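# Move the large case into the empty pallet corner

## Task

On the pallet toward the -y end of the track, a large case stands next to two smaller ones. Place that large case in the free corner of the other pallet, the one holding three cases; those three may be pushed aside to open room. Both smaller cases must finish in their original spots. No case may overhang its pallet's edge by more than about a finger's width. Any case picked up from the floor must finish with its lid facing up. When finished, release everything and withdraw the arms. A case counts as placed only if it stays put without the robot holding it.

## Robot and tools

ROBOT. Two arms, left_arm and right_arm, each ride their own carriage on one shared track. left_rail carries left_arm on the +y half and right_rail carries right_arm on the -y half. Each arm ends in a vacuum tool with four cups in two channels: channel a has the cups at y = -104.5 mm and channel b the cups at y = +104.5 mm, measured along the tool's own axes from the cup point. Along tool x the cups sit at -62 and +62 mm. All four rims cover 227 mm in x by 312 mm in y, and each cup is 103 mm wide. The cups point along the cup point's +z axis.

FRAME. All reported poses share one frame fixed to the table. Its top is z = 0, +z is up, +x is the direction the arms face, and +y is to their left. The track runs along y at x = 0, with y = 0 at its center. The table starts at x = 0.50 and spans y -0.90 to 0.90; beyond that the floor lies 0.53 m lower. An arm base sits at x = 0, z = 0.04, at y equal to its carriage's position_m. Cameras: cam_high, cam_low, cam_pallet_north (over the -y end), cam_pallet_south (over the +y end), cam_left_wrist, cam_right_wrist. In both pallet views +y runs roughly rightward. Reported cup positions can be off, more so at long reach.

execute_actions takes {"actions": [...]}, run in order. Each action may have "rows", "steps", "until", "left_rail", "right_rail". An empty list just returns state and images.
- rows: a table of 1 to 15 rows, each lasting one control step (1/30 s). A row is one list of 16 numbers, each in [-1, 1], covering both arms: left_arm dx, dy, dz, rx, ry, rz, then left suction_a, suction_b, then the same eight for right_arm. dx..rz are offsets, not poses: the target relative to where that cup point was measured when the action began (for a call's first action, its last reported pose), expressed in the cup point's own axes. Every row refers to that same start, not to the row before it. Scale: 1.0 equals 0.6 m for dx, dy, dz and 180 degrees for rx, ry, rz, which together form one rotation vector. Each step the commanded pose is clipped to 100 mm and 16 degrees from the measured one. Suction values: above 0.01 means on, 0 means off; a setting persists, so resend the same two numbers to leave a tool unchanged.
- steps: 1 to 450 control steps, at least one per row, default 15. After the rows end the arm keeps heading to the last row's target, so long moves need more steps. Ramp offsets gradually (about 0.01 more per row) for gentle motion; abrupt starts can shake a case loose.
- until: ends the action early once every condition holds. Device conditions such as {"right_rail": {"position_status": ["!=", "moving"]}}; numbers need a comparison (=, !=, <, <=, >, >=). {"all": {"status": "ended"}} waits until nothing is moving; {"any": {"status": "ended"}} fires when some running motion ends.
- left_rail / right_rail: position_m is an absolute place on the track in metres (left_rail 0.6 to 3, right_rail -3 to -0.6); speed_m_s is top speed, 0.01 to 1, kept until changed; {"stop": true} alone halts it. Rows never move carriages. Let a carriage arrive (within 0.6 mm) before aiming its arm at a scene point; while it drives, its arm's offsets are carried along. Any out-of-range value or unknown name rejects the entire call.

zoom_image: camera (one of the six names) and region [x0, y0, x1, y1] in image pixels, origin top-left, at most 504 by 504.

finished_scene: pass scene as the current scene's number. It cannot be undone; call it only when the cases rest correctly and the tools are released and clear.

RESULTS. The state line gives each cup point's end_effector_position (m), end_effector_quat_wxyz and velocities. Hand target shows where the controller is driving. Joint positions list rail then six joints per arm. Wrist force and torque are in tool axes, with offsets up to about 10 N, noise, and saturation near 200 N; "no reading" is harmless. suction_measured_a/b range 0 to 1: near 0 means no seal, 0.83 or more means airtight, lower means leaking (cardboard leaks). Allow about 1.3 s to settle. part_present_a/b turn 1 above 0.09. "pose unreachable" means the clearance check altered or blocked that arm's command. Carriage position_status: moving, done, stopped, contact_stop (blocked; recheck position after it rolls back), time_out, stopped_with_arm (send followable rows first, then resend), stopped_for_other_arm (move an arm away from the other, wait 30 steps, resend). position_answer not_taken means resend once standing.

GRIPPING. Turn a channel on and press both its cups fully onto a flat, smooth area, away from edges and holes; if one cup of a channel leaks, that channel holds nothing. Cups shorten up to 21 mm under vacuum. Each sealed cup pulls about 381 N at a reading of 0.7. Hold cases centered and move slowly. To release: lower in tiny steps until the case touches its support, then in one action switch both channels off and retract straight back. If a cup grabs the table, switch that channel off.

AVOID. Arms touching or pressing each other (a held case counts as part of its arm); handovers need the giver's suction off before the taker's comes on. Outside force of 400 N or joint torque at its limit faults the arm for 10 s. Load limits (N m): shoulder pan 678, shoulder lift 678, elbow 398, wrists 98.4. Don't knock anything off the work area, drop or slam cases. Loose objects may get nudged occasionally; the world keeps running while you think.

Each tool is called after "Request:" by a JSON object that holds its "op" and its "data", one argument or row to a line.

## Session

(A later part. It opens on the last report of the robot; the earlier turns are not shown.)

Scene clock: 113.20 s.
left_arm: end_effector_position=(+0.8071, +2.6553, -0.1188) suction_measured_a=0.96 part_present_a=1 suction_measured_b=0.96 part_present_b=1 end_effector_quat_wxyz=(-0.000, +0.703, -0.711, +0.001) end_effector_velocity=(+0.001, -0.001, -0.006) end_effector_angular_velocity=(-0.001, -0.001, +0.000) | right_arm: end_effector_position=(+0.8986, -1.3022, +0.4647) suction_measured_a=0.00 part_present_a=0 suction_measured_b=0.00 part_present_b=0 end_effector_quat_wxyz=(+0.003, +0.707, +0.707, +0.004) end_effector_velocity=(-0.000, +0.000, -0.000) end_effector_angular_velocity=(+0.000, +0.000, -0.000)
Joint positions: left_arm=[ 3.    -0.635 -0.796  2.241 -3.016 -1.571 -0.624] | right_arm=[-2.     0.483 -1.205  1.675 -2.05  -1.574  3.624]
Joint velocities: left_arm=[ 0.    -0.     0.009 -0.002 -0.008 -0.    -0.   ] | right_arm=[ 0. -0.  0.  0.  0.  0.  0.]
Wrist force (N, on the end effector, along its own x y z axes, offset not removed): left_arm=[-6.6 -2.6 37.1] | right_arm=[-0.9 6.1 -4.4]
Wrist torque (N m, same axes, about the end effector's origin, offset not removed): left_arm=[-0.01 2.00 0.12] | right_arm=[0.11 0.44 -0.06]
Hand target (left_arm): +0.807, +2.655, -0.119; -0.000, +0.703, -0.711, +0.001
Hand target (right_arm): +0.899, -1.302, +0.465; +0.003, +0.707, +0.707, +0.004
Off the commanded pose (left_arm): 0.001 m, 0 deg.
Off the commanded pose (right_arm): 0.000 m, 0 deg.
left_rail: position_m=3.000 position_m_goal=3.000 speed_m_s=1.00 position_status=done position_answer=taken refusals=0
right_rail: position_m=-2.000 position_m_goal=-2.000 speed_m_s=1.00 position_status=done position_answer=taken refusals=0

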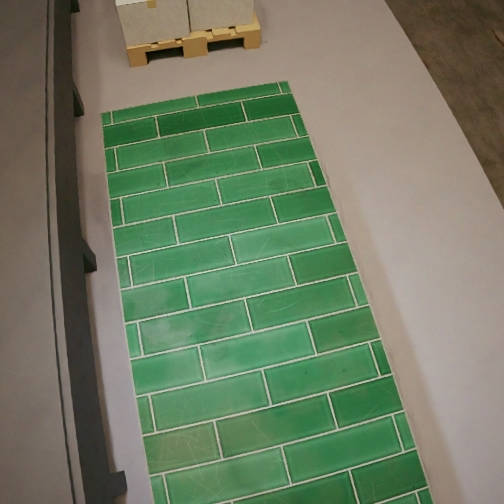

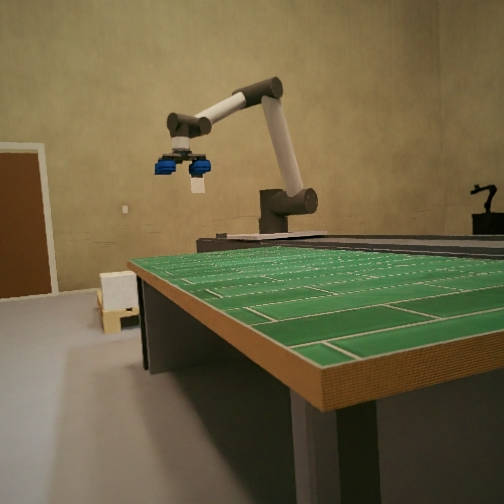

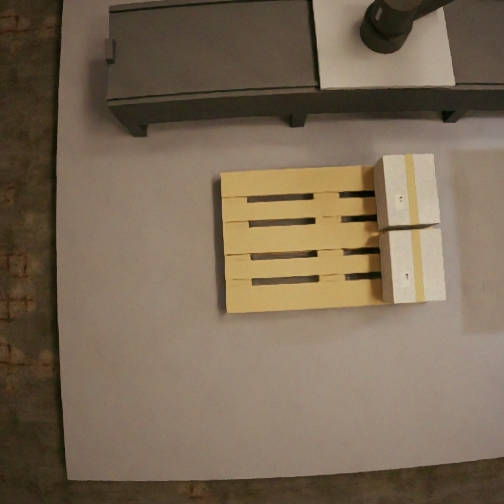

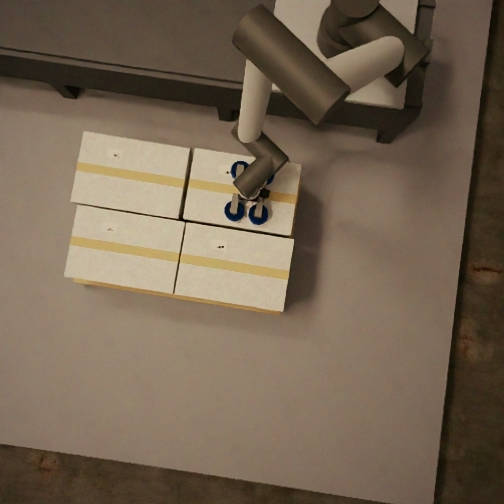

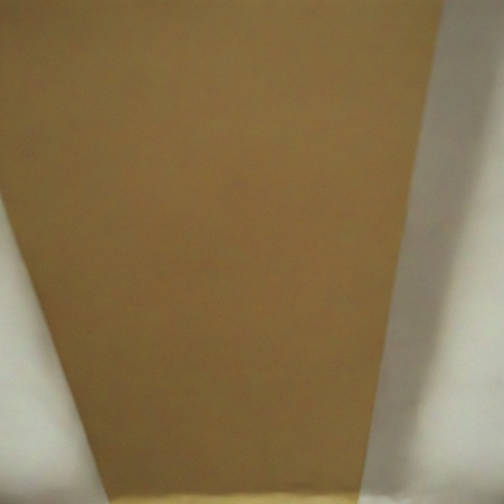

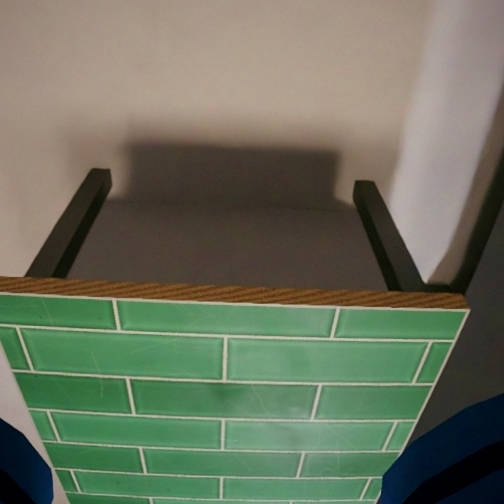

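Request:
{"op": "execute_actions", "data": {
  "actions": []
}}

Scene clock: 113.33 s.
left_arm: end_effector_position=(+0.8072, +2.6553, -0.1192) suction_measured_a=0.96 part_present_a=1 suction_measured_b=0.96 part_present_b=1 end_effector_quat_wxyz=(-0.000, +0.703, -0.711, +0.001) end_effector_velocity=(+0.000, -0.000, -0.001) end_effector_angular_velocity=(-0.000, -0.000, +0.000) | right_arm: end_effector_position=(+0.8986, -1.3022, +0.4647) suction_measured_a=0.00 part_present_a=0 suction_measured_b=0.00 part_present_b=0 end_effector_quat_wxyz=(+0.003, +0.707, +0.707, +0.004) end_effector_velocity=(-0.000, +0.000, +0.000) end_effector_angular_velocity=(-0.000, -0.000, -0.000)
Joint positions: left_arm=[ 3.    -0.635 -0.795  2.241 -3.017 -1.571 -0.624] | right_arm=[-2.     0.483 -1.205  1.675 -2.05  -1.574  3.624]
Joint velocities: left_arm=[ 0.     0.     0.002 -0.001 -0.002  0.    -0.   ] | right_arm=[ 0.  0. -0.  0. -0. -0.  0.]
Wrist force (N, on the end effector, along its own x y z axes, offset not removed): left_arm=[-7.8 -2.2 40.1] | right_arm=[1.4 -4.2 3.4]
Wrist torque (N m, same axes, about the end effector's origin, offset not removed): left_arm=[0.06 2.66 0.10] | right_arm=[-1.00 -0.20 -0.03]
Hand target (left_arm): +0.807, +2.655, -0.119; -0.000, +0.703, -0.711, +0.001
Hand target (right_arm): +0.899, -1.302, +0.465; +0.003, +0.707, +0.707, +0.004
Off the commanded pose (left_arm): 0.000 m, 0 deg.
Off the commanded pose (right_arm): 0.000 m, 0 deg.
left_rail: position_m=3.000 position_m_goal=3.000 speed_m_s=1.00 position_status=done position_answer=taken refusals=0
right_rail: position_m=-2.000 position_m_goal=-2.000 speed_m_s=1.00 position_status=done position_answer=taken refusals=0

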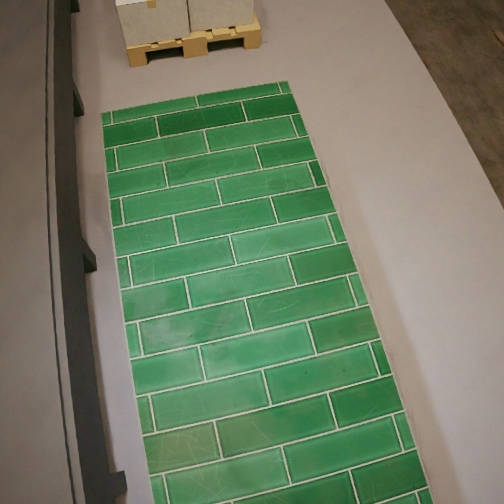

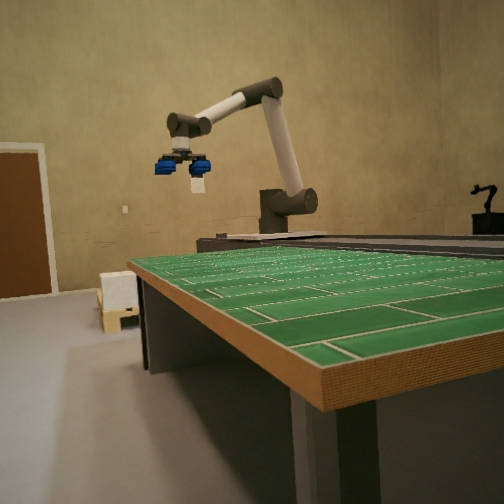

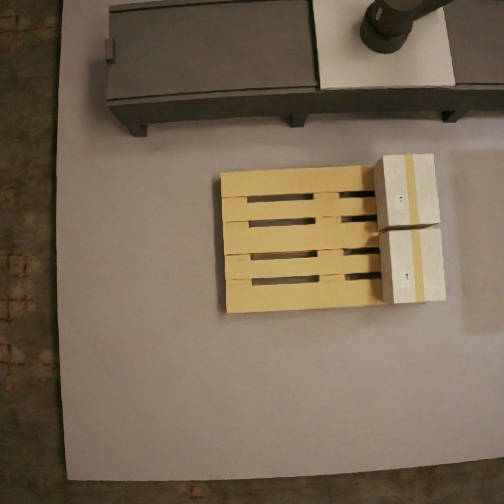

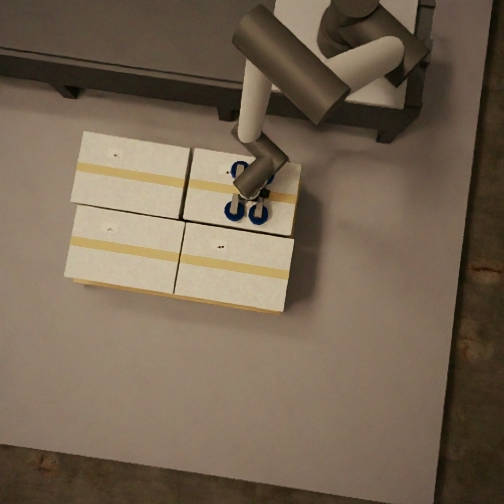

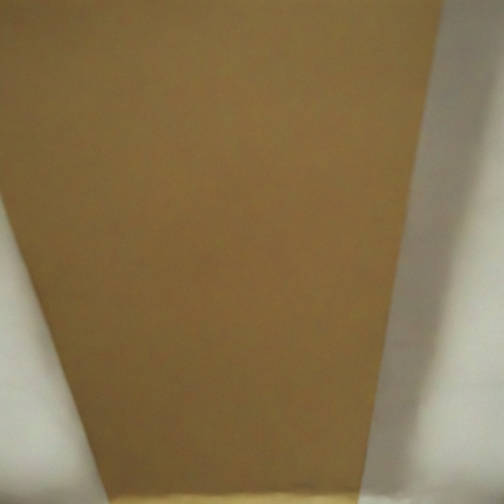

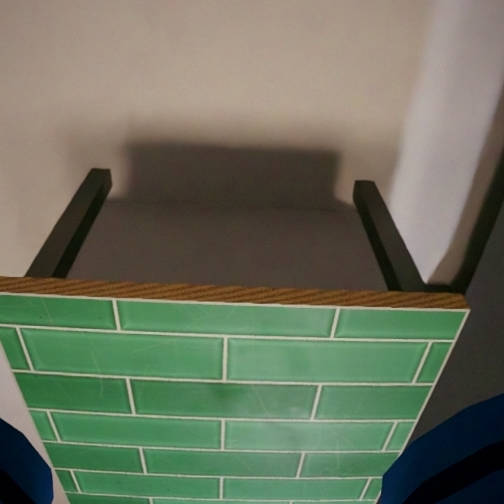

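Request:
{"op": "execute_actions", "data": {
  "actions": [
    {"rows": [[0,0,0.0017,0,0,0,1,1, 0,0,0,0,0,0,0,0]], "steps": 4}
  ]
}}

Request:
{"op": "execute_actions", "data": {
  "actions": []
}}

Scene clock: 113.70 s.
left_arm: end_effector_position=(+0.8072, +2.6553, -0.1198) suction_measured_a=0.96 part_present_a=1 suction_measured_b=0.96 part_present_b=1 end_effector_quat_wxyz=(-0.000, +0.703, -0.711, +0.001) end_effector_velocity=(-0.001, +0.001, -0.005) end_effector_angular_velocity=(+0.001, +0.002, +0.000) | right_arm: end_effector_position=(+0.8986, -1.3022, +0.4647) suction_measured_a=0.00 part_present_a=0 suction_measured_b=0.00 part_present_b=0 end_effector_quat_wxyz=(+0.003, +0.707, +0.707, +0.004) end_effector_velocity=(+0.000, +0.000, -0.000) end_effector_angular_velocity=(-0.000, +0.000, +0.000)
Joint positions: left_arm=[ 3.    -0.635 -0.795  2.24  -3.018 -1.571 -0.624] | right_arm=[-2.     0.483 -1.205  1.675 -2.05  -1.574  3.624]
Joint velocities: left_arm=[ 0.     0.     0.007 -0.    -0.005  0.    -0.   ] | right_arm=[ 0. -0.  0. -0.  0.  0. -0.]
Wrist force (N, on the end effector, along its own x y z axes, offset not removed): left_arm=[-6.1 0.0 35.2] | right_arm=[5.9 -1.8 -1.2]
Wrist torque (N m, same axes, about the end effector's origin, offset not removed): left_arm=[0.27 2.48 0.08] | right_arm=[-0.60 -0.84 0.27]
Hand target (left_arm): +0.807, +2.655, -0.120; -0.000, +0.703, -0.711, +0.001
Hand target (right_arm): +0.899, -1.302, +0.465; +0.003, +0.707, +0.707, +0.004
Off the commanded pose (left_arm): 0.000 m, 0 deg.
Off the commanded pose (right_arm): 0.000 m, 0 deg.
left_rail: position_m=3.000 position_m_goal=3.000 speed_m_s=1.00 position_status=done position_answer=taken refusals=0
right_rail: position_m=-2.000 position_m_goal=-2.000 speed_m_s=1.00 position_status=done position_answer=taken refusals=0

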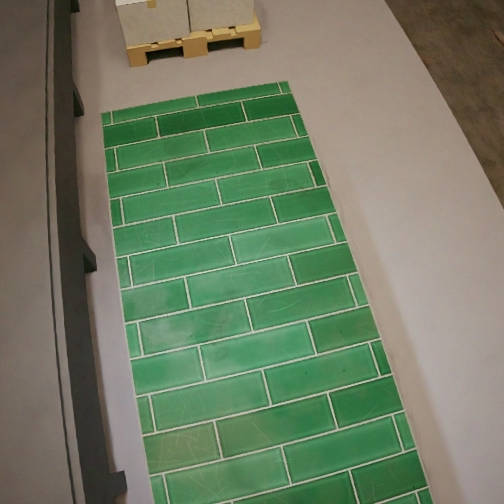

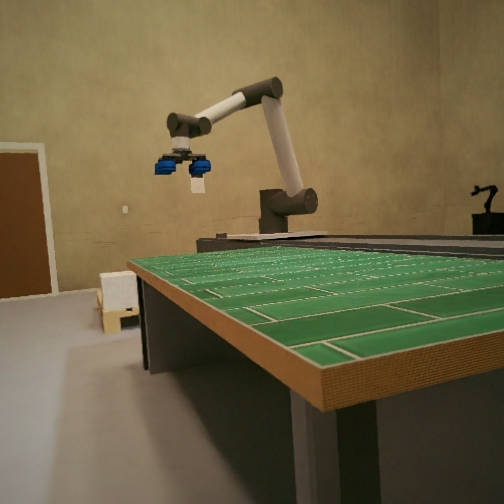

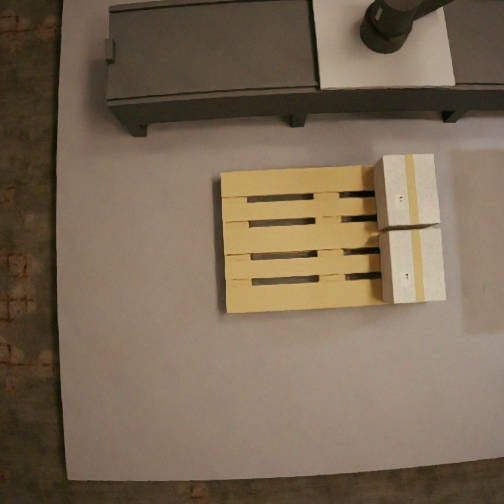

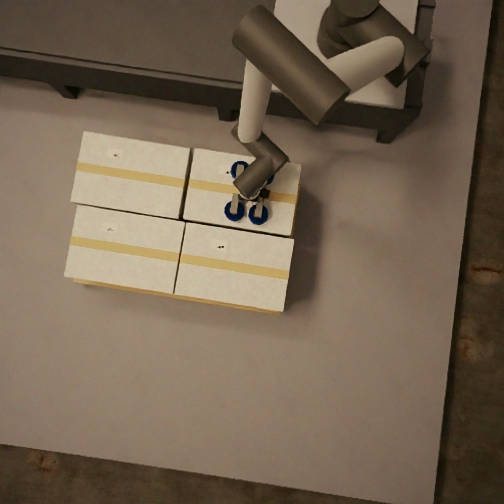

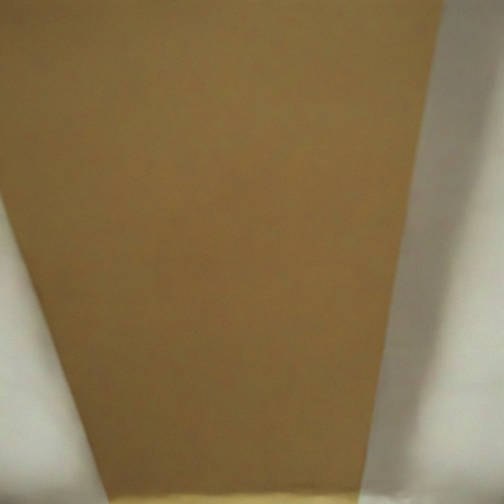

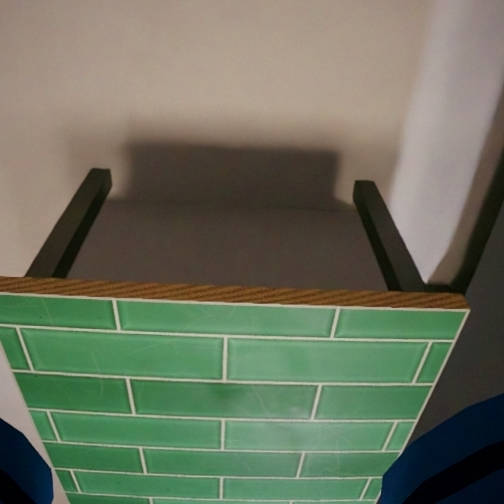

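Scene clock: 113.70 s.
left_arm: end_effector_position=(+0.8072, +2.6553, -0.1198) suction_measured_a=0.96 part_present_a=1 suction_measured_b=0.96 part_present_b=1 end_effector_quat_wxyz=(-0.000, +0.703, -0.711, +0.001) end_effector_velocity=(-0.001, +0.001, -0.005) end_effector_angular_velocity=(+0.001, +0.002, +0.000) | right_arm: end_effector_position=(+0.8986, -1.3022, +0.4647) suction_measured_a=0.00 part_present_a=0 suction_measured_b=0.00 part_present_b=0 end_effector_quat_wxyz=(+0.003, +0.707, +0.707, +0.004) end_effector_velocity=(+0.000, +0.000, -0.000) end_effector_angular_velocity=(-0.000, +0.000, +0.000)
Joint positions: left_arm=[ 3.    -0.635 -0.795  2.24  -3.018 -1.571 -0.624] | right_arm=[-2.     0.483 -1.205  1.675 -2.05  -1.574  3.624]
Joint velocities: left_arm=[ 0.     0.     0.007 -0.    -0.005  0.    -0.   ] | right_arm=[ 0. -0.  0. -0.  0.  0. -0.]
Wrist force (N, on the end effector, along its own x y z axes, offset not removed): left_arm=[-6.1 0.0 35.2] | right_arm=[5.9 -1.8 -1.2]
Wrist torque (N m, same axes, about the end effector's origin, offset not removed): left_arm=[0.27 2.48 0.08] | right_arm=[-0.60 -0.84 0.27]
Hand target (left_arm): +0.807, +2.655, -0.120; -0.000, +0.703, -0.711, +0.001
Hand target (right_arm): +0.899, -1.302, +0.465; +0.003, +0.707, +0.707, +0.004
Off the commanded pose (left_arm): 0.000 m, 0 deg.
Off the commanded pose (right_arm): 0.000 m, 0 deg.
left_rail: position_m=3.000 position_m_goal=3.000 speed_m_s=1.00 position_status=done position_answer=taken refusals=0
right_rail: position_m=-2.000 position_m_goal=-2.000 speed_m_s=1.00 position_status=done position_answer=taken refusals=0

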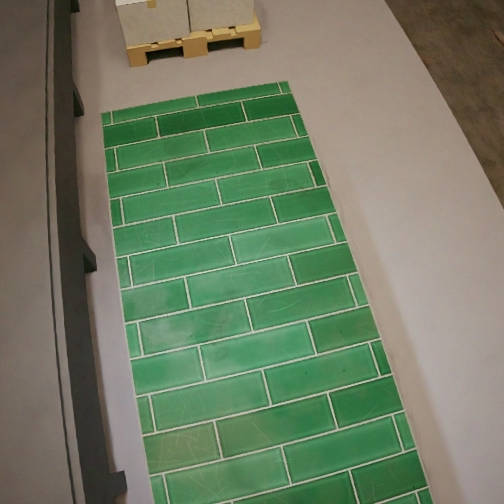

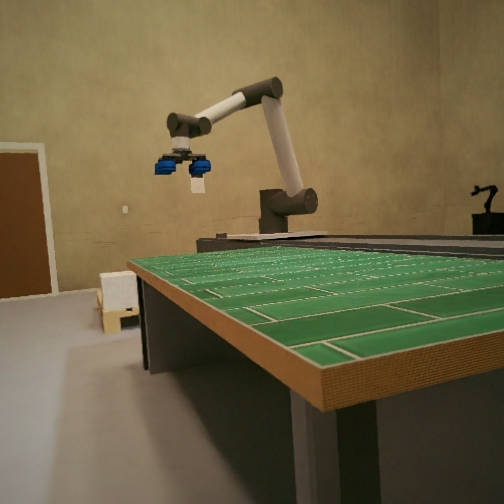

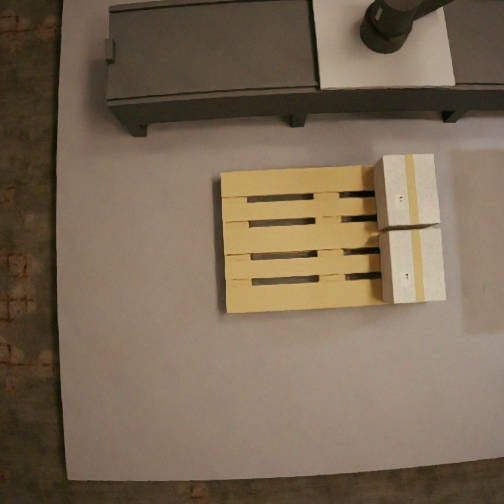

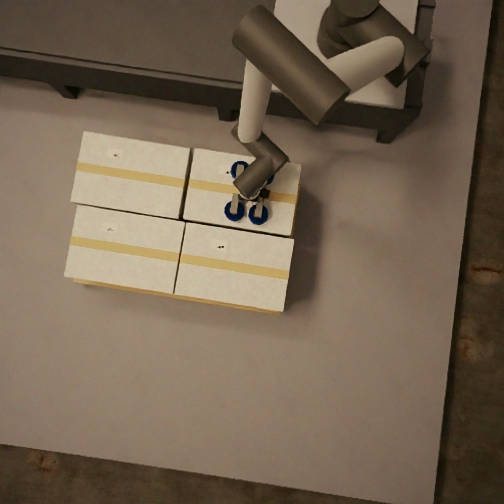

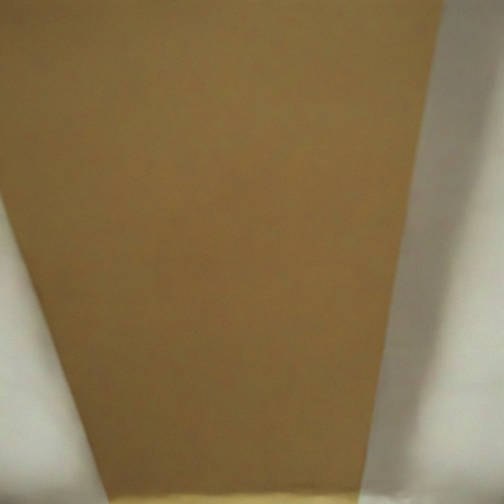

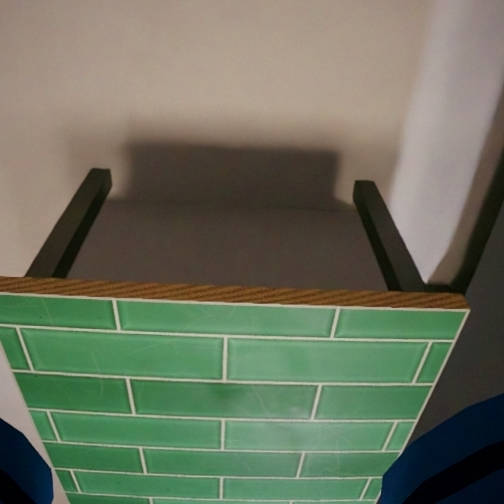

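Request:
{"op": "execute_actions", "data": {
  "actions": []
}}

Scene clock: 113.80 s.
left_arm: end_effector_position=(+0.8072, +2.6553, -0.1201) suction_measured_a=0.96 part_present_a=1 suction_measured_b=0.96 part_present_b=1 end_effector_quat_wxyz=(-0.000, +0.703, -0.711, +0.001) end_effector_velocity=(+0.000, -0.000, -0.002) end_effector_angular_velocity=(-0.000, -0.000, +0.000) | right_arm: end_effector_position=(+0.8986, -1.3022, +0.4647) suction_measured_a=0.00 part_present_a=0 suction_measured_b=0.00 part_present_b=0 end_effector_quat_wxyz=(+0.003, +0.707, +0.707, +0.004) end_effector_velocity=(+0.000, -0.000, -0.000) end_effector_angular_velocity=(-0.000, +0.000, -0.000)
Joint positions: left_arm=[ 3.    -0.635 -0.794  2.24  -3.018 -1.571 -0.624] | right_arm=[-2.     0.483 -1.205  1.675 -2.05  -1.574  3.624]
Joint velocities: left_arm=[ 0.     0.     0.002 -0.    -0.002 -0.     0.   ] | right_arm=[ 0. -0.  0. -0. -0. -0. -0.]
Wrist force (N, on the end effector, along its own x y z axes, offset not removed): left_arm=[-6.5 -1.6 38.0] | right_arm=[-5.5 -3.2 -0.2]
Wrist torque (N m, same axes, about the end effector's origin, offset not removed): left_arm=[0.35 2.46 0.10] | right_arm=[-1.02 0.67 -0.04]
Hand target (left_arm): +0.807, +2.655, -0.120; -0.000, +0.703, -0.711, +0.001
Hand target (right_arm): +0.899, -1.302, +0.465; +0.003, +0.707, +0.707, +0.004
Off the commanded pose (left_arm): 0.000 m, 0 deg.
Off the commanded pose (right_arm): 0.000 m, 0 deg.
left_rail: position_m=3.000 position_m_goal=3.000 speed_m_s=1.00 position_status=done position_answer=taken refusals=0
right_rail: position_m=-2.000 position_m_goal=-2.000 speed_m_s=1.00 position_status=done position_answer=taken refusals=0

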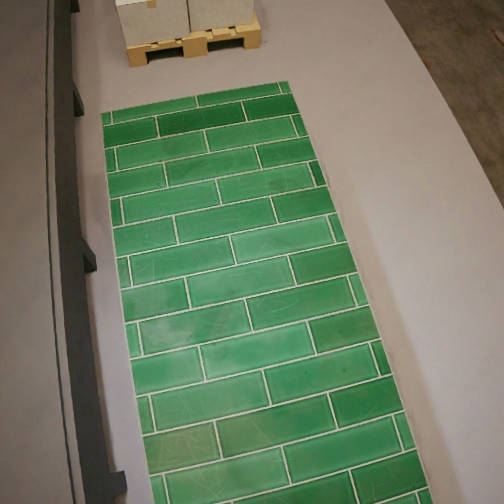

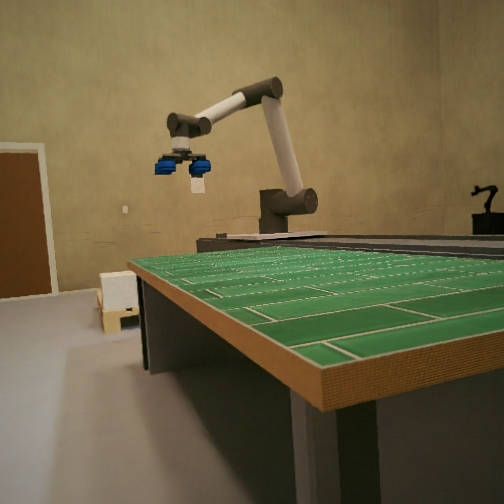

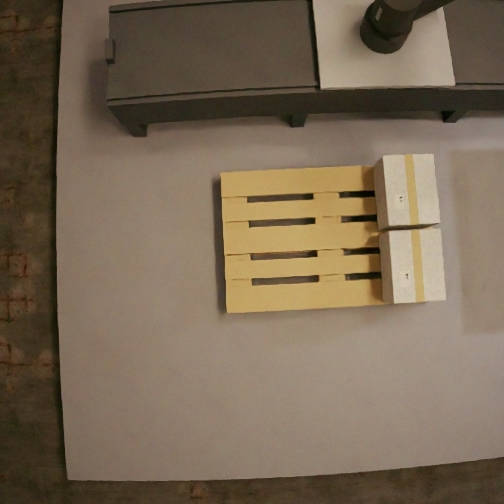

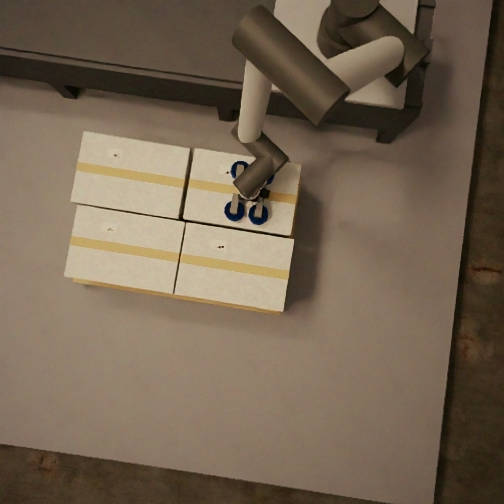

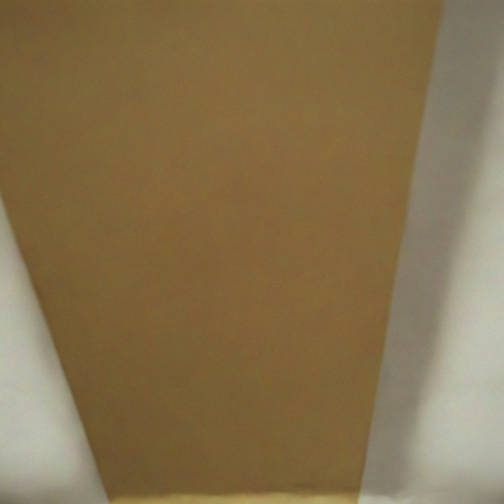

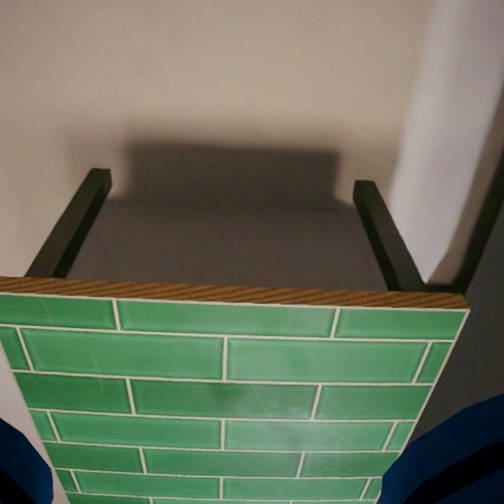

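Request:
{"op": "execute_actions", "data": {
  "actions": [
    {"rows": [[0,0,0.0017,0,0,0,1,1, 0,0,0,0,0,0,0,0]], "steps": 1}
  ]
}}

Scene clock: 114.00 s.
left_arm: end_effector_position=(+0.8072, +2.6553, -0.1202) suction_measured_a=0.96 part_present_a=1 suction_measured_b=0.96 part_present_b=1 end_effector_quat_wxyz=(-0.000, +0.703, -0.711, +0.001) end_effector_velocity=(-0.000, +0.000, -0.000) end_effector_angular_velocity=(+0.000, +0.000, +0.000) | right_arm: end_effector_position=(+0.8986, -1.3022, +0.4647) suction_measured_a=0.00 part_present_a=0 suction_measured_b=0.00 part_present_b=0 end_effector_quat_wxyz=(+0.003, +0.707, +0.707, +0.004) end_effector_velocity=(+0.000, +0.000, -0.000) end_effector_angular_velocity=(-0.000, +0.000, +0.000)
Joint positions: left_arm=[ 3.    -0.635 -0.794  2.24  -3.018 -1.571 -0.624] | right_arm=[-2.     0.483 -1.205  1.675 -2.05  -1.574  3.624]
Joint velocities: left_arm=[ 0.  0.  0. -0. -0. -0. -0.] | right_arm=[ 0. -0.  0. -0.  0. -0. -0.]
Wrist force (N, on the end effector, along its own x y z axes, offset not removed): left_arm=[-5.2 -3.2 36.3] | right_arm=[-0.3 3.6 1.7]
Wrist torque (N m, same axes, about the end effector's origin, offset not removed): left_arm=[0.13 2.24 0.28] | right_arm=[-0.15 0.15 -0.07]
Hand target (left_arm): +0.807, +2.655, -0.121; -0.000, +0.703, -0.711, +0.001
Hand target (right_arm): +0.899, -1.302, +0.465; +0.003, +0.707, +0.707, +0.004
Off the commanded pose (left_arm): 0.001 m, 0 deg.
Off the commanded pose (right_arm): 0.000 m, 0 deg.
left_rail: position_m=3.000 position_m_goal=3.000 speed_m_s=1.00 position_status=done position_answer=taken refusals=0
right_rail: position_m=-2.000 position_m_goal=-2.000 speed_m_s=1.00 position_status=done position_answer=taken refusals=0

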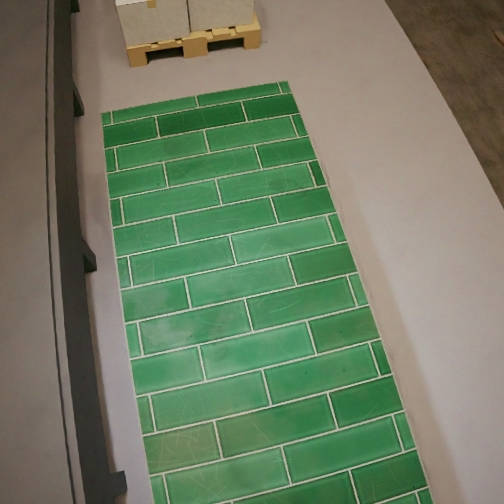

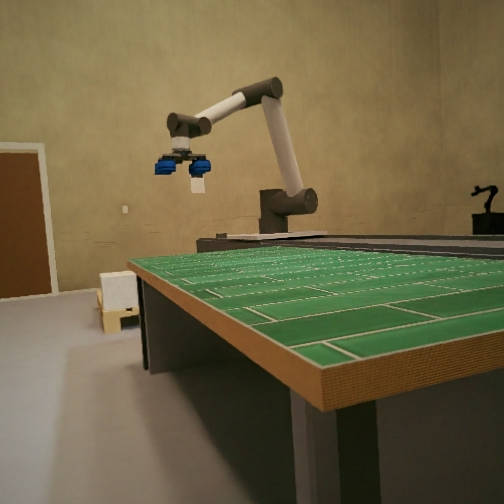

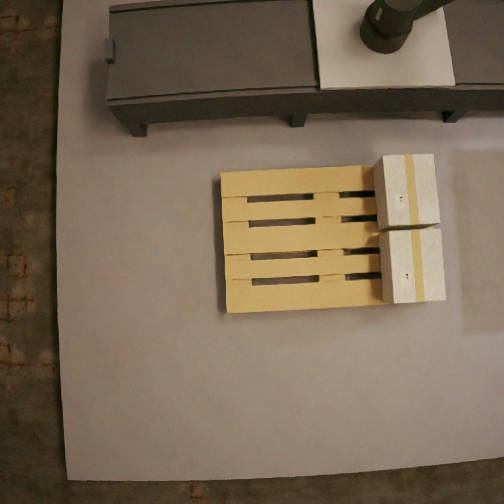

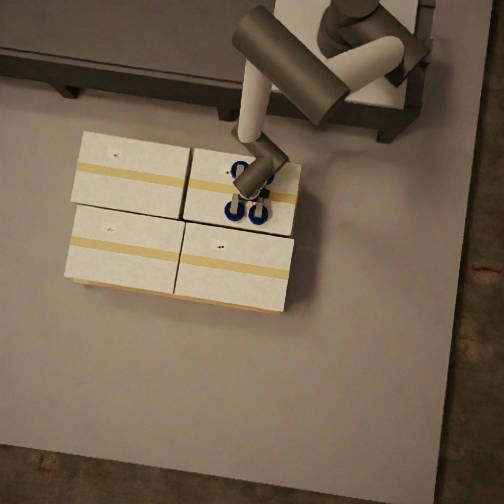

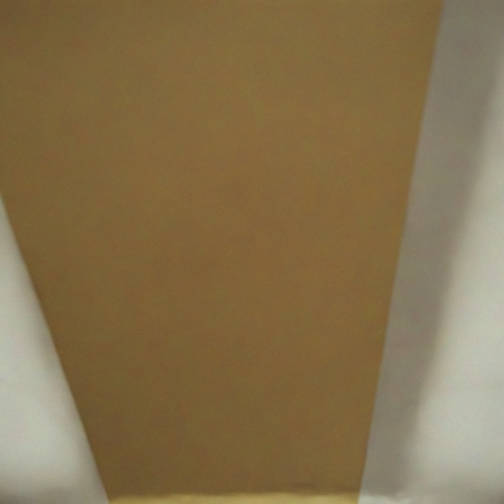

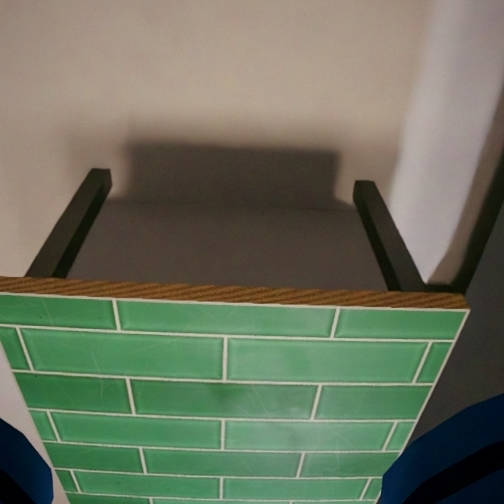

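Request:
{"op": "execute_actions", "data": {
  "actions": []
}}

Scene clock: 114.10 s.
left_arm: end_effector_position=(+0.8072, +2.6552, -0.1206) suction_measured_a=0.96 part_present_a=1 suction_measured_b=0.96 part_present_b=1 end_effector_quat_wxyz=(-0.000, +0.703, -0.711, +0.001) end_effector_velocity=(+0.001, -0.001, -0.004) end_effector_angular_velocity=(-0.002, -0.002, +0.000) | right_arm: end_effector_position=(+0.8986, -1.3022, +0.4647) suction_measured_a=0.00 part_present_a=0 suction_measured_b=0.00 part_present_b=0 end_effector_quat_wxyz=(+0.003, +0.707, +0.707, +0.004) end_effector_velocity=(-0.000, -0.000, +0.000) end_effector_angular_velocity=(+0.000, -0.000, +0.000)
Joint positions: left_arm=[ 3.    -0.635 -0.793  2.24  -3.019 -1.571 -0.624] | right_arm=[-2.     0.483 -1.205  1.675 -2.05  -1.574  3.624]
Joint velocities: left_arm=[ 0.     0.     0.006 -0.002 -0.007 -0.    -0.   ] | right_arm=[ 0. -0. -0.  0. -0.  0. -0.]
Wrist force (N, on the end effector, along its own x y z axes, offset not removed): left_arm=[-10.1 0.1 23.8] | right_arm=[0.6 3.4 0.8]
Wrist torque (N m, same axes, about the end effector's origin, offset not removed): left_arm=[1.59 5.87 0.36] | right_arm=[-0.26 0.01 -0.04]
Hand target (left_arm): +0.807, +2.655, -0.121; -0.000, +0.703, -0.711, +0.001
Hand target (right_arm): +0.899, -1.302, +0.465; +0.003, +0.707, +0.707, +0.004
Off the commanded pose (left_arm): 0.000 m, 0 deg.
Off the commanded pose (right_arm): 0.000 m, 0 deg.
left_rail: position_m=3.000 position_m_goal=3.000 speed_m_s=1.00 position_status=done position_answer=taken refusals=0
right_rail: position_m=-2.000 position_m_goal=-2.000 speed_m_s=1.00 position_status=done position_answer=taken refusals=0

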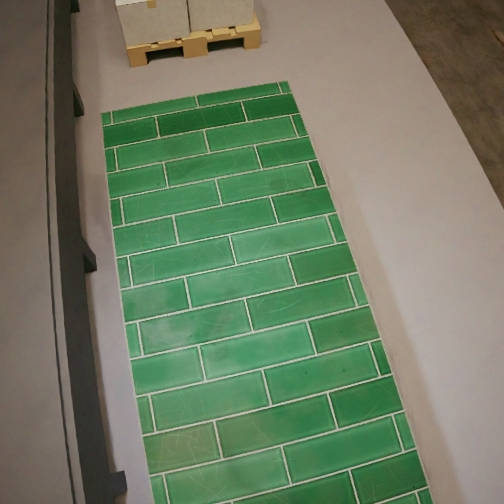

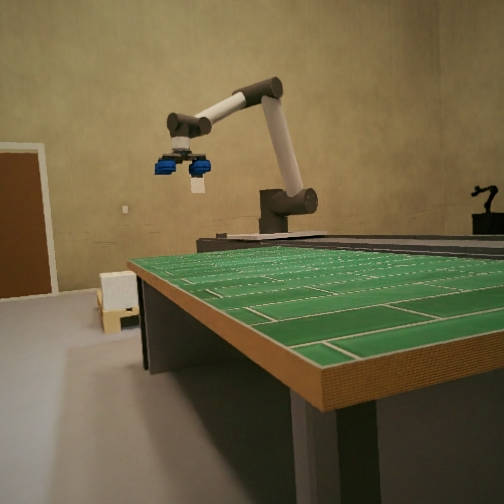

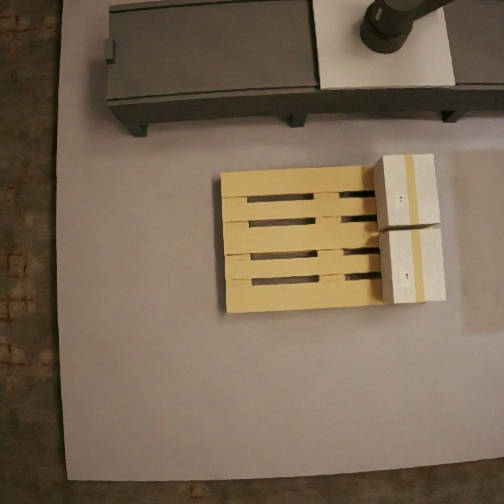

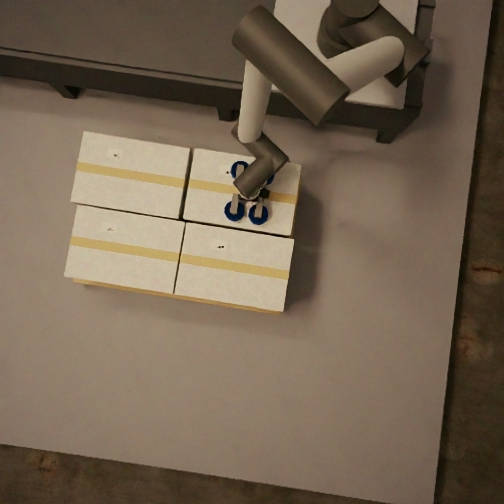

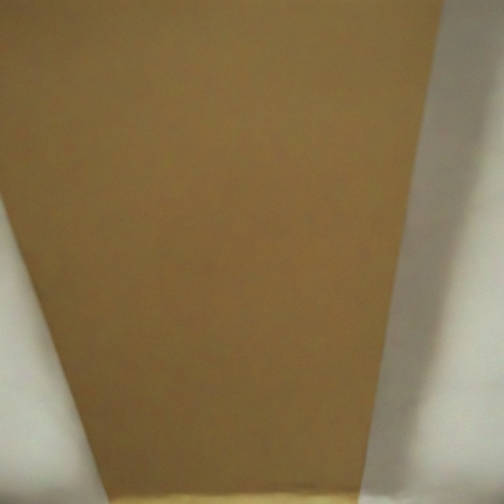

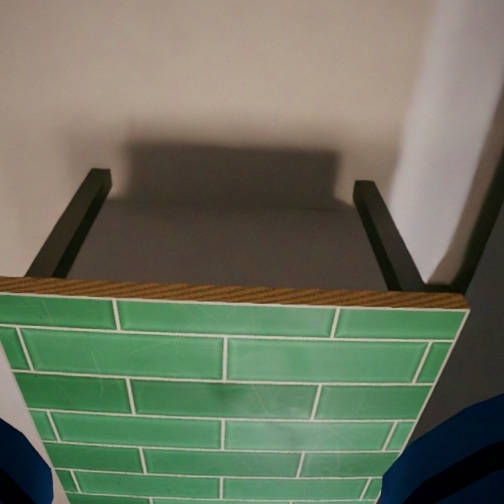

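Request:
{"op": "execute_actions", "data": {
  "actions": [
    {"rows": [
[0,0,-0.0067,0,0,0,0,0, 0,0,0,0,0,0,0,0],
[0,0,-0.0167,0,0,0,0,0, 0,0,0,0,0,0,0,0],
[0,0,-0.03,0,0,0,0,0, 0,0,0,0,0,0,0,0],
[0,0,-0.047,0,0,0,0,0, 0,0,0,0,0,0,0,0],
[0,0,-0.067,0,0,0,0,0, 0,0,0,0,0,0,0,0],
[0,0,-0.092,0,0,0,0,0, 0,0,0,0,0,0,0,0],
[0,0,-0.125,0,0,0,0,0, 0,0,0,0,0,0,0,0],
[0,0,-0.167,0,0,0,0,0, 0,0,0,0,0,0,0,0],
[0,0,-0.208,0,0,0,0,0, 0,0,0,0,0,0,0,0],
[0,0,-0.25,0,0,0,0,0, 0,0,0,0,0,0,0,0],
[0,0,-0.29,0,0,0,0,0, 0,0,0,0,0,0,0,0],
[0,0,-0.33,0,0,0,0,0, 0,0,0,0,0,0,0,0],
[0,0,-0.37,0,0,0,0,0, 0,0,0,0,0,0,0,0],
[0,0,-0.41,0,0,0,0,0, 0,0,0,0,0,0,0,0],
[0,0,-0.45,0,0,0,0,0, 0,0,0,0,0,0,0,0]
], "steps": 16}
  ]
}}

Scene clock: 115.17 s.
left_arm: end_effector_position=(+0.8077, +2.6557, +0.0387) suction_measured_a=0.00 part_present_a=0 suction_measured_b=0.00 part_present_b=0 end_effector_quat_wxyz=(-0.001, +0.703, -0.711, +0.004) end_effector_velocity=(+0.007, -0.002, +0.513) end_effector_angular_velocity=(-0.020, -0.029, -0.000) | right_arm: end_effector_position=(+0.8986, -1.3022, +0.4647) suction_measured_a=0.00 part_present_a=0 suction_measured_b=0.00 part_present_b=0 end_effector_quat_wxyz=(+0.003, +0.707, +0.707, +0.004) end_effector_velocity=(-0.000, +0.000, +0.000) end_effector_angular_velocity=(+0.000, -0.000, -0.000)
Joint positions: left_arm=[ 3.    -0.634 -1.023  2.253 -2.809 -1.571 -0.623] | right_arm=[-2.     0.483 -1.205  1.675 -2.05  -1.574  3.624]
Joint velocities: left_arm=[ 0.     0.002 -0.715 -0.047  0.726  0.001  0.002] | right_arm=[ 0.  0. -0.  0. -0.  0.  0.]
Wrist force (N, on the end effector, along its own x y z axes, offset not removed): left_arm=[-7.4 -1.1 -3.4] | right_arm=[0.4 2.0 -3.2]
Wrist torque (N m, same axes, about the end effector's origin, offset not removed): left_arm=[-0.17 1.81 0.10] | right_arm=[-0.24 -0.07 -0.03]
Hand target (left_arm): +0.806, +2.657, +0.113; -0.001, +0.703, -0.711, +0.006
Hand target (right_arm): +0.899, -1.302, +0.465; +0.003, +0.707, +0.707, +0.004
Off the commanded pose (left_arm): 0.111 m, 0 deg; position clipped at the last step of the last action.
Off the commanded pose (right_arm): 0.000 m, 0 deg.
left_rail: position_m=3.000 position_m_goal=3.000 speed_m_s=1.00 position_status=done position_answer=taken refusals=0
right_rail: position_m=-2.000 position_m_goal=-2.000 speed_m_s=1.00 position_status=done position_answer=taken refusals=0

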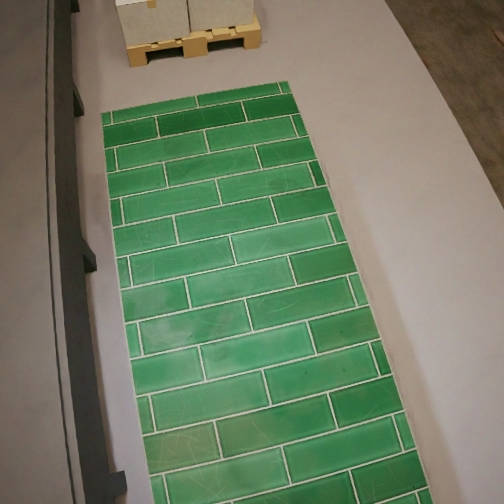

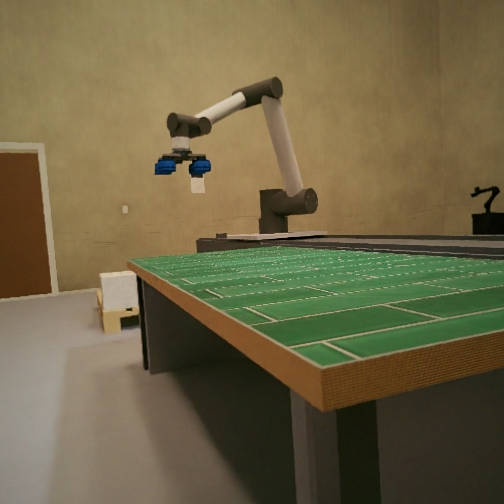

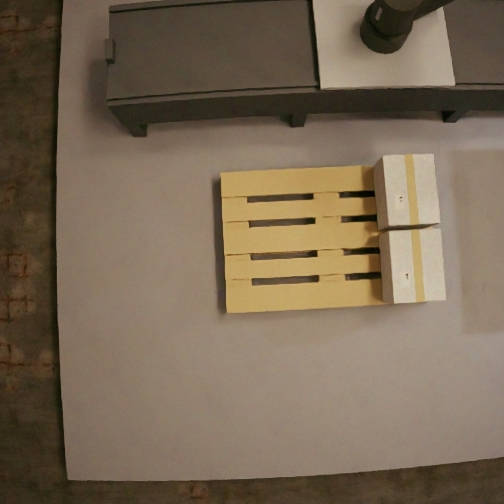

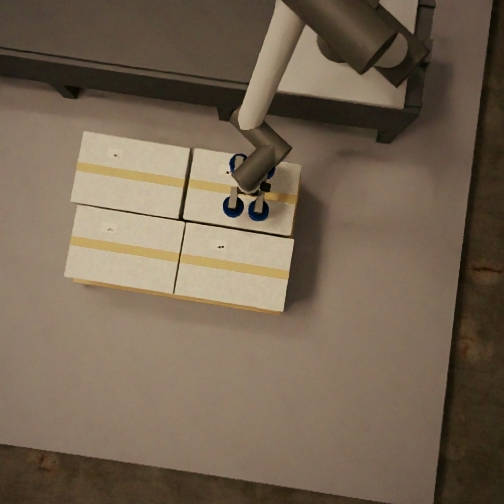

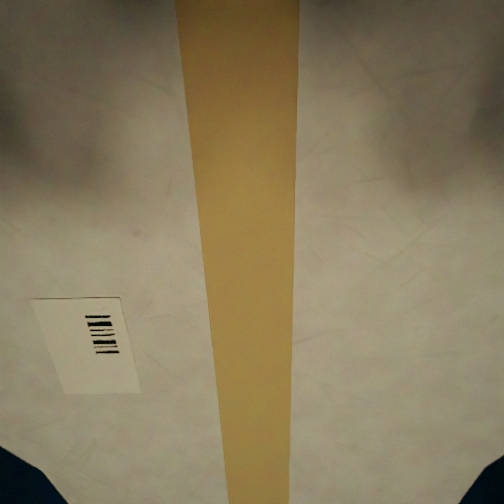

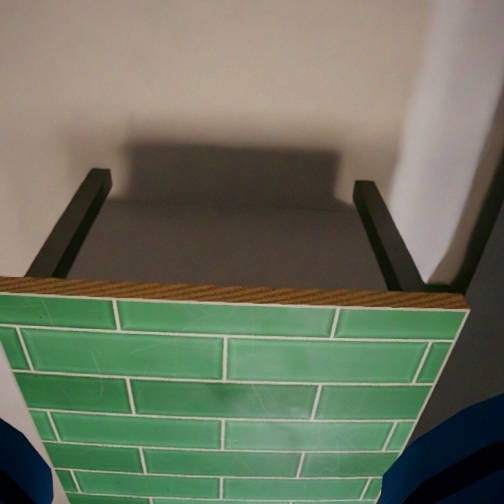

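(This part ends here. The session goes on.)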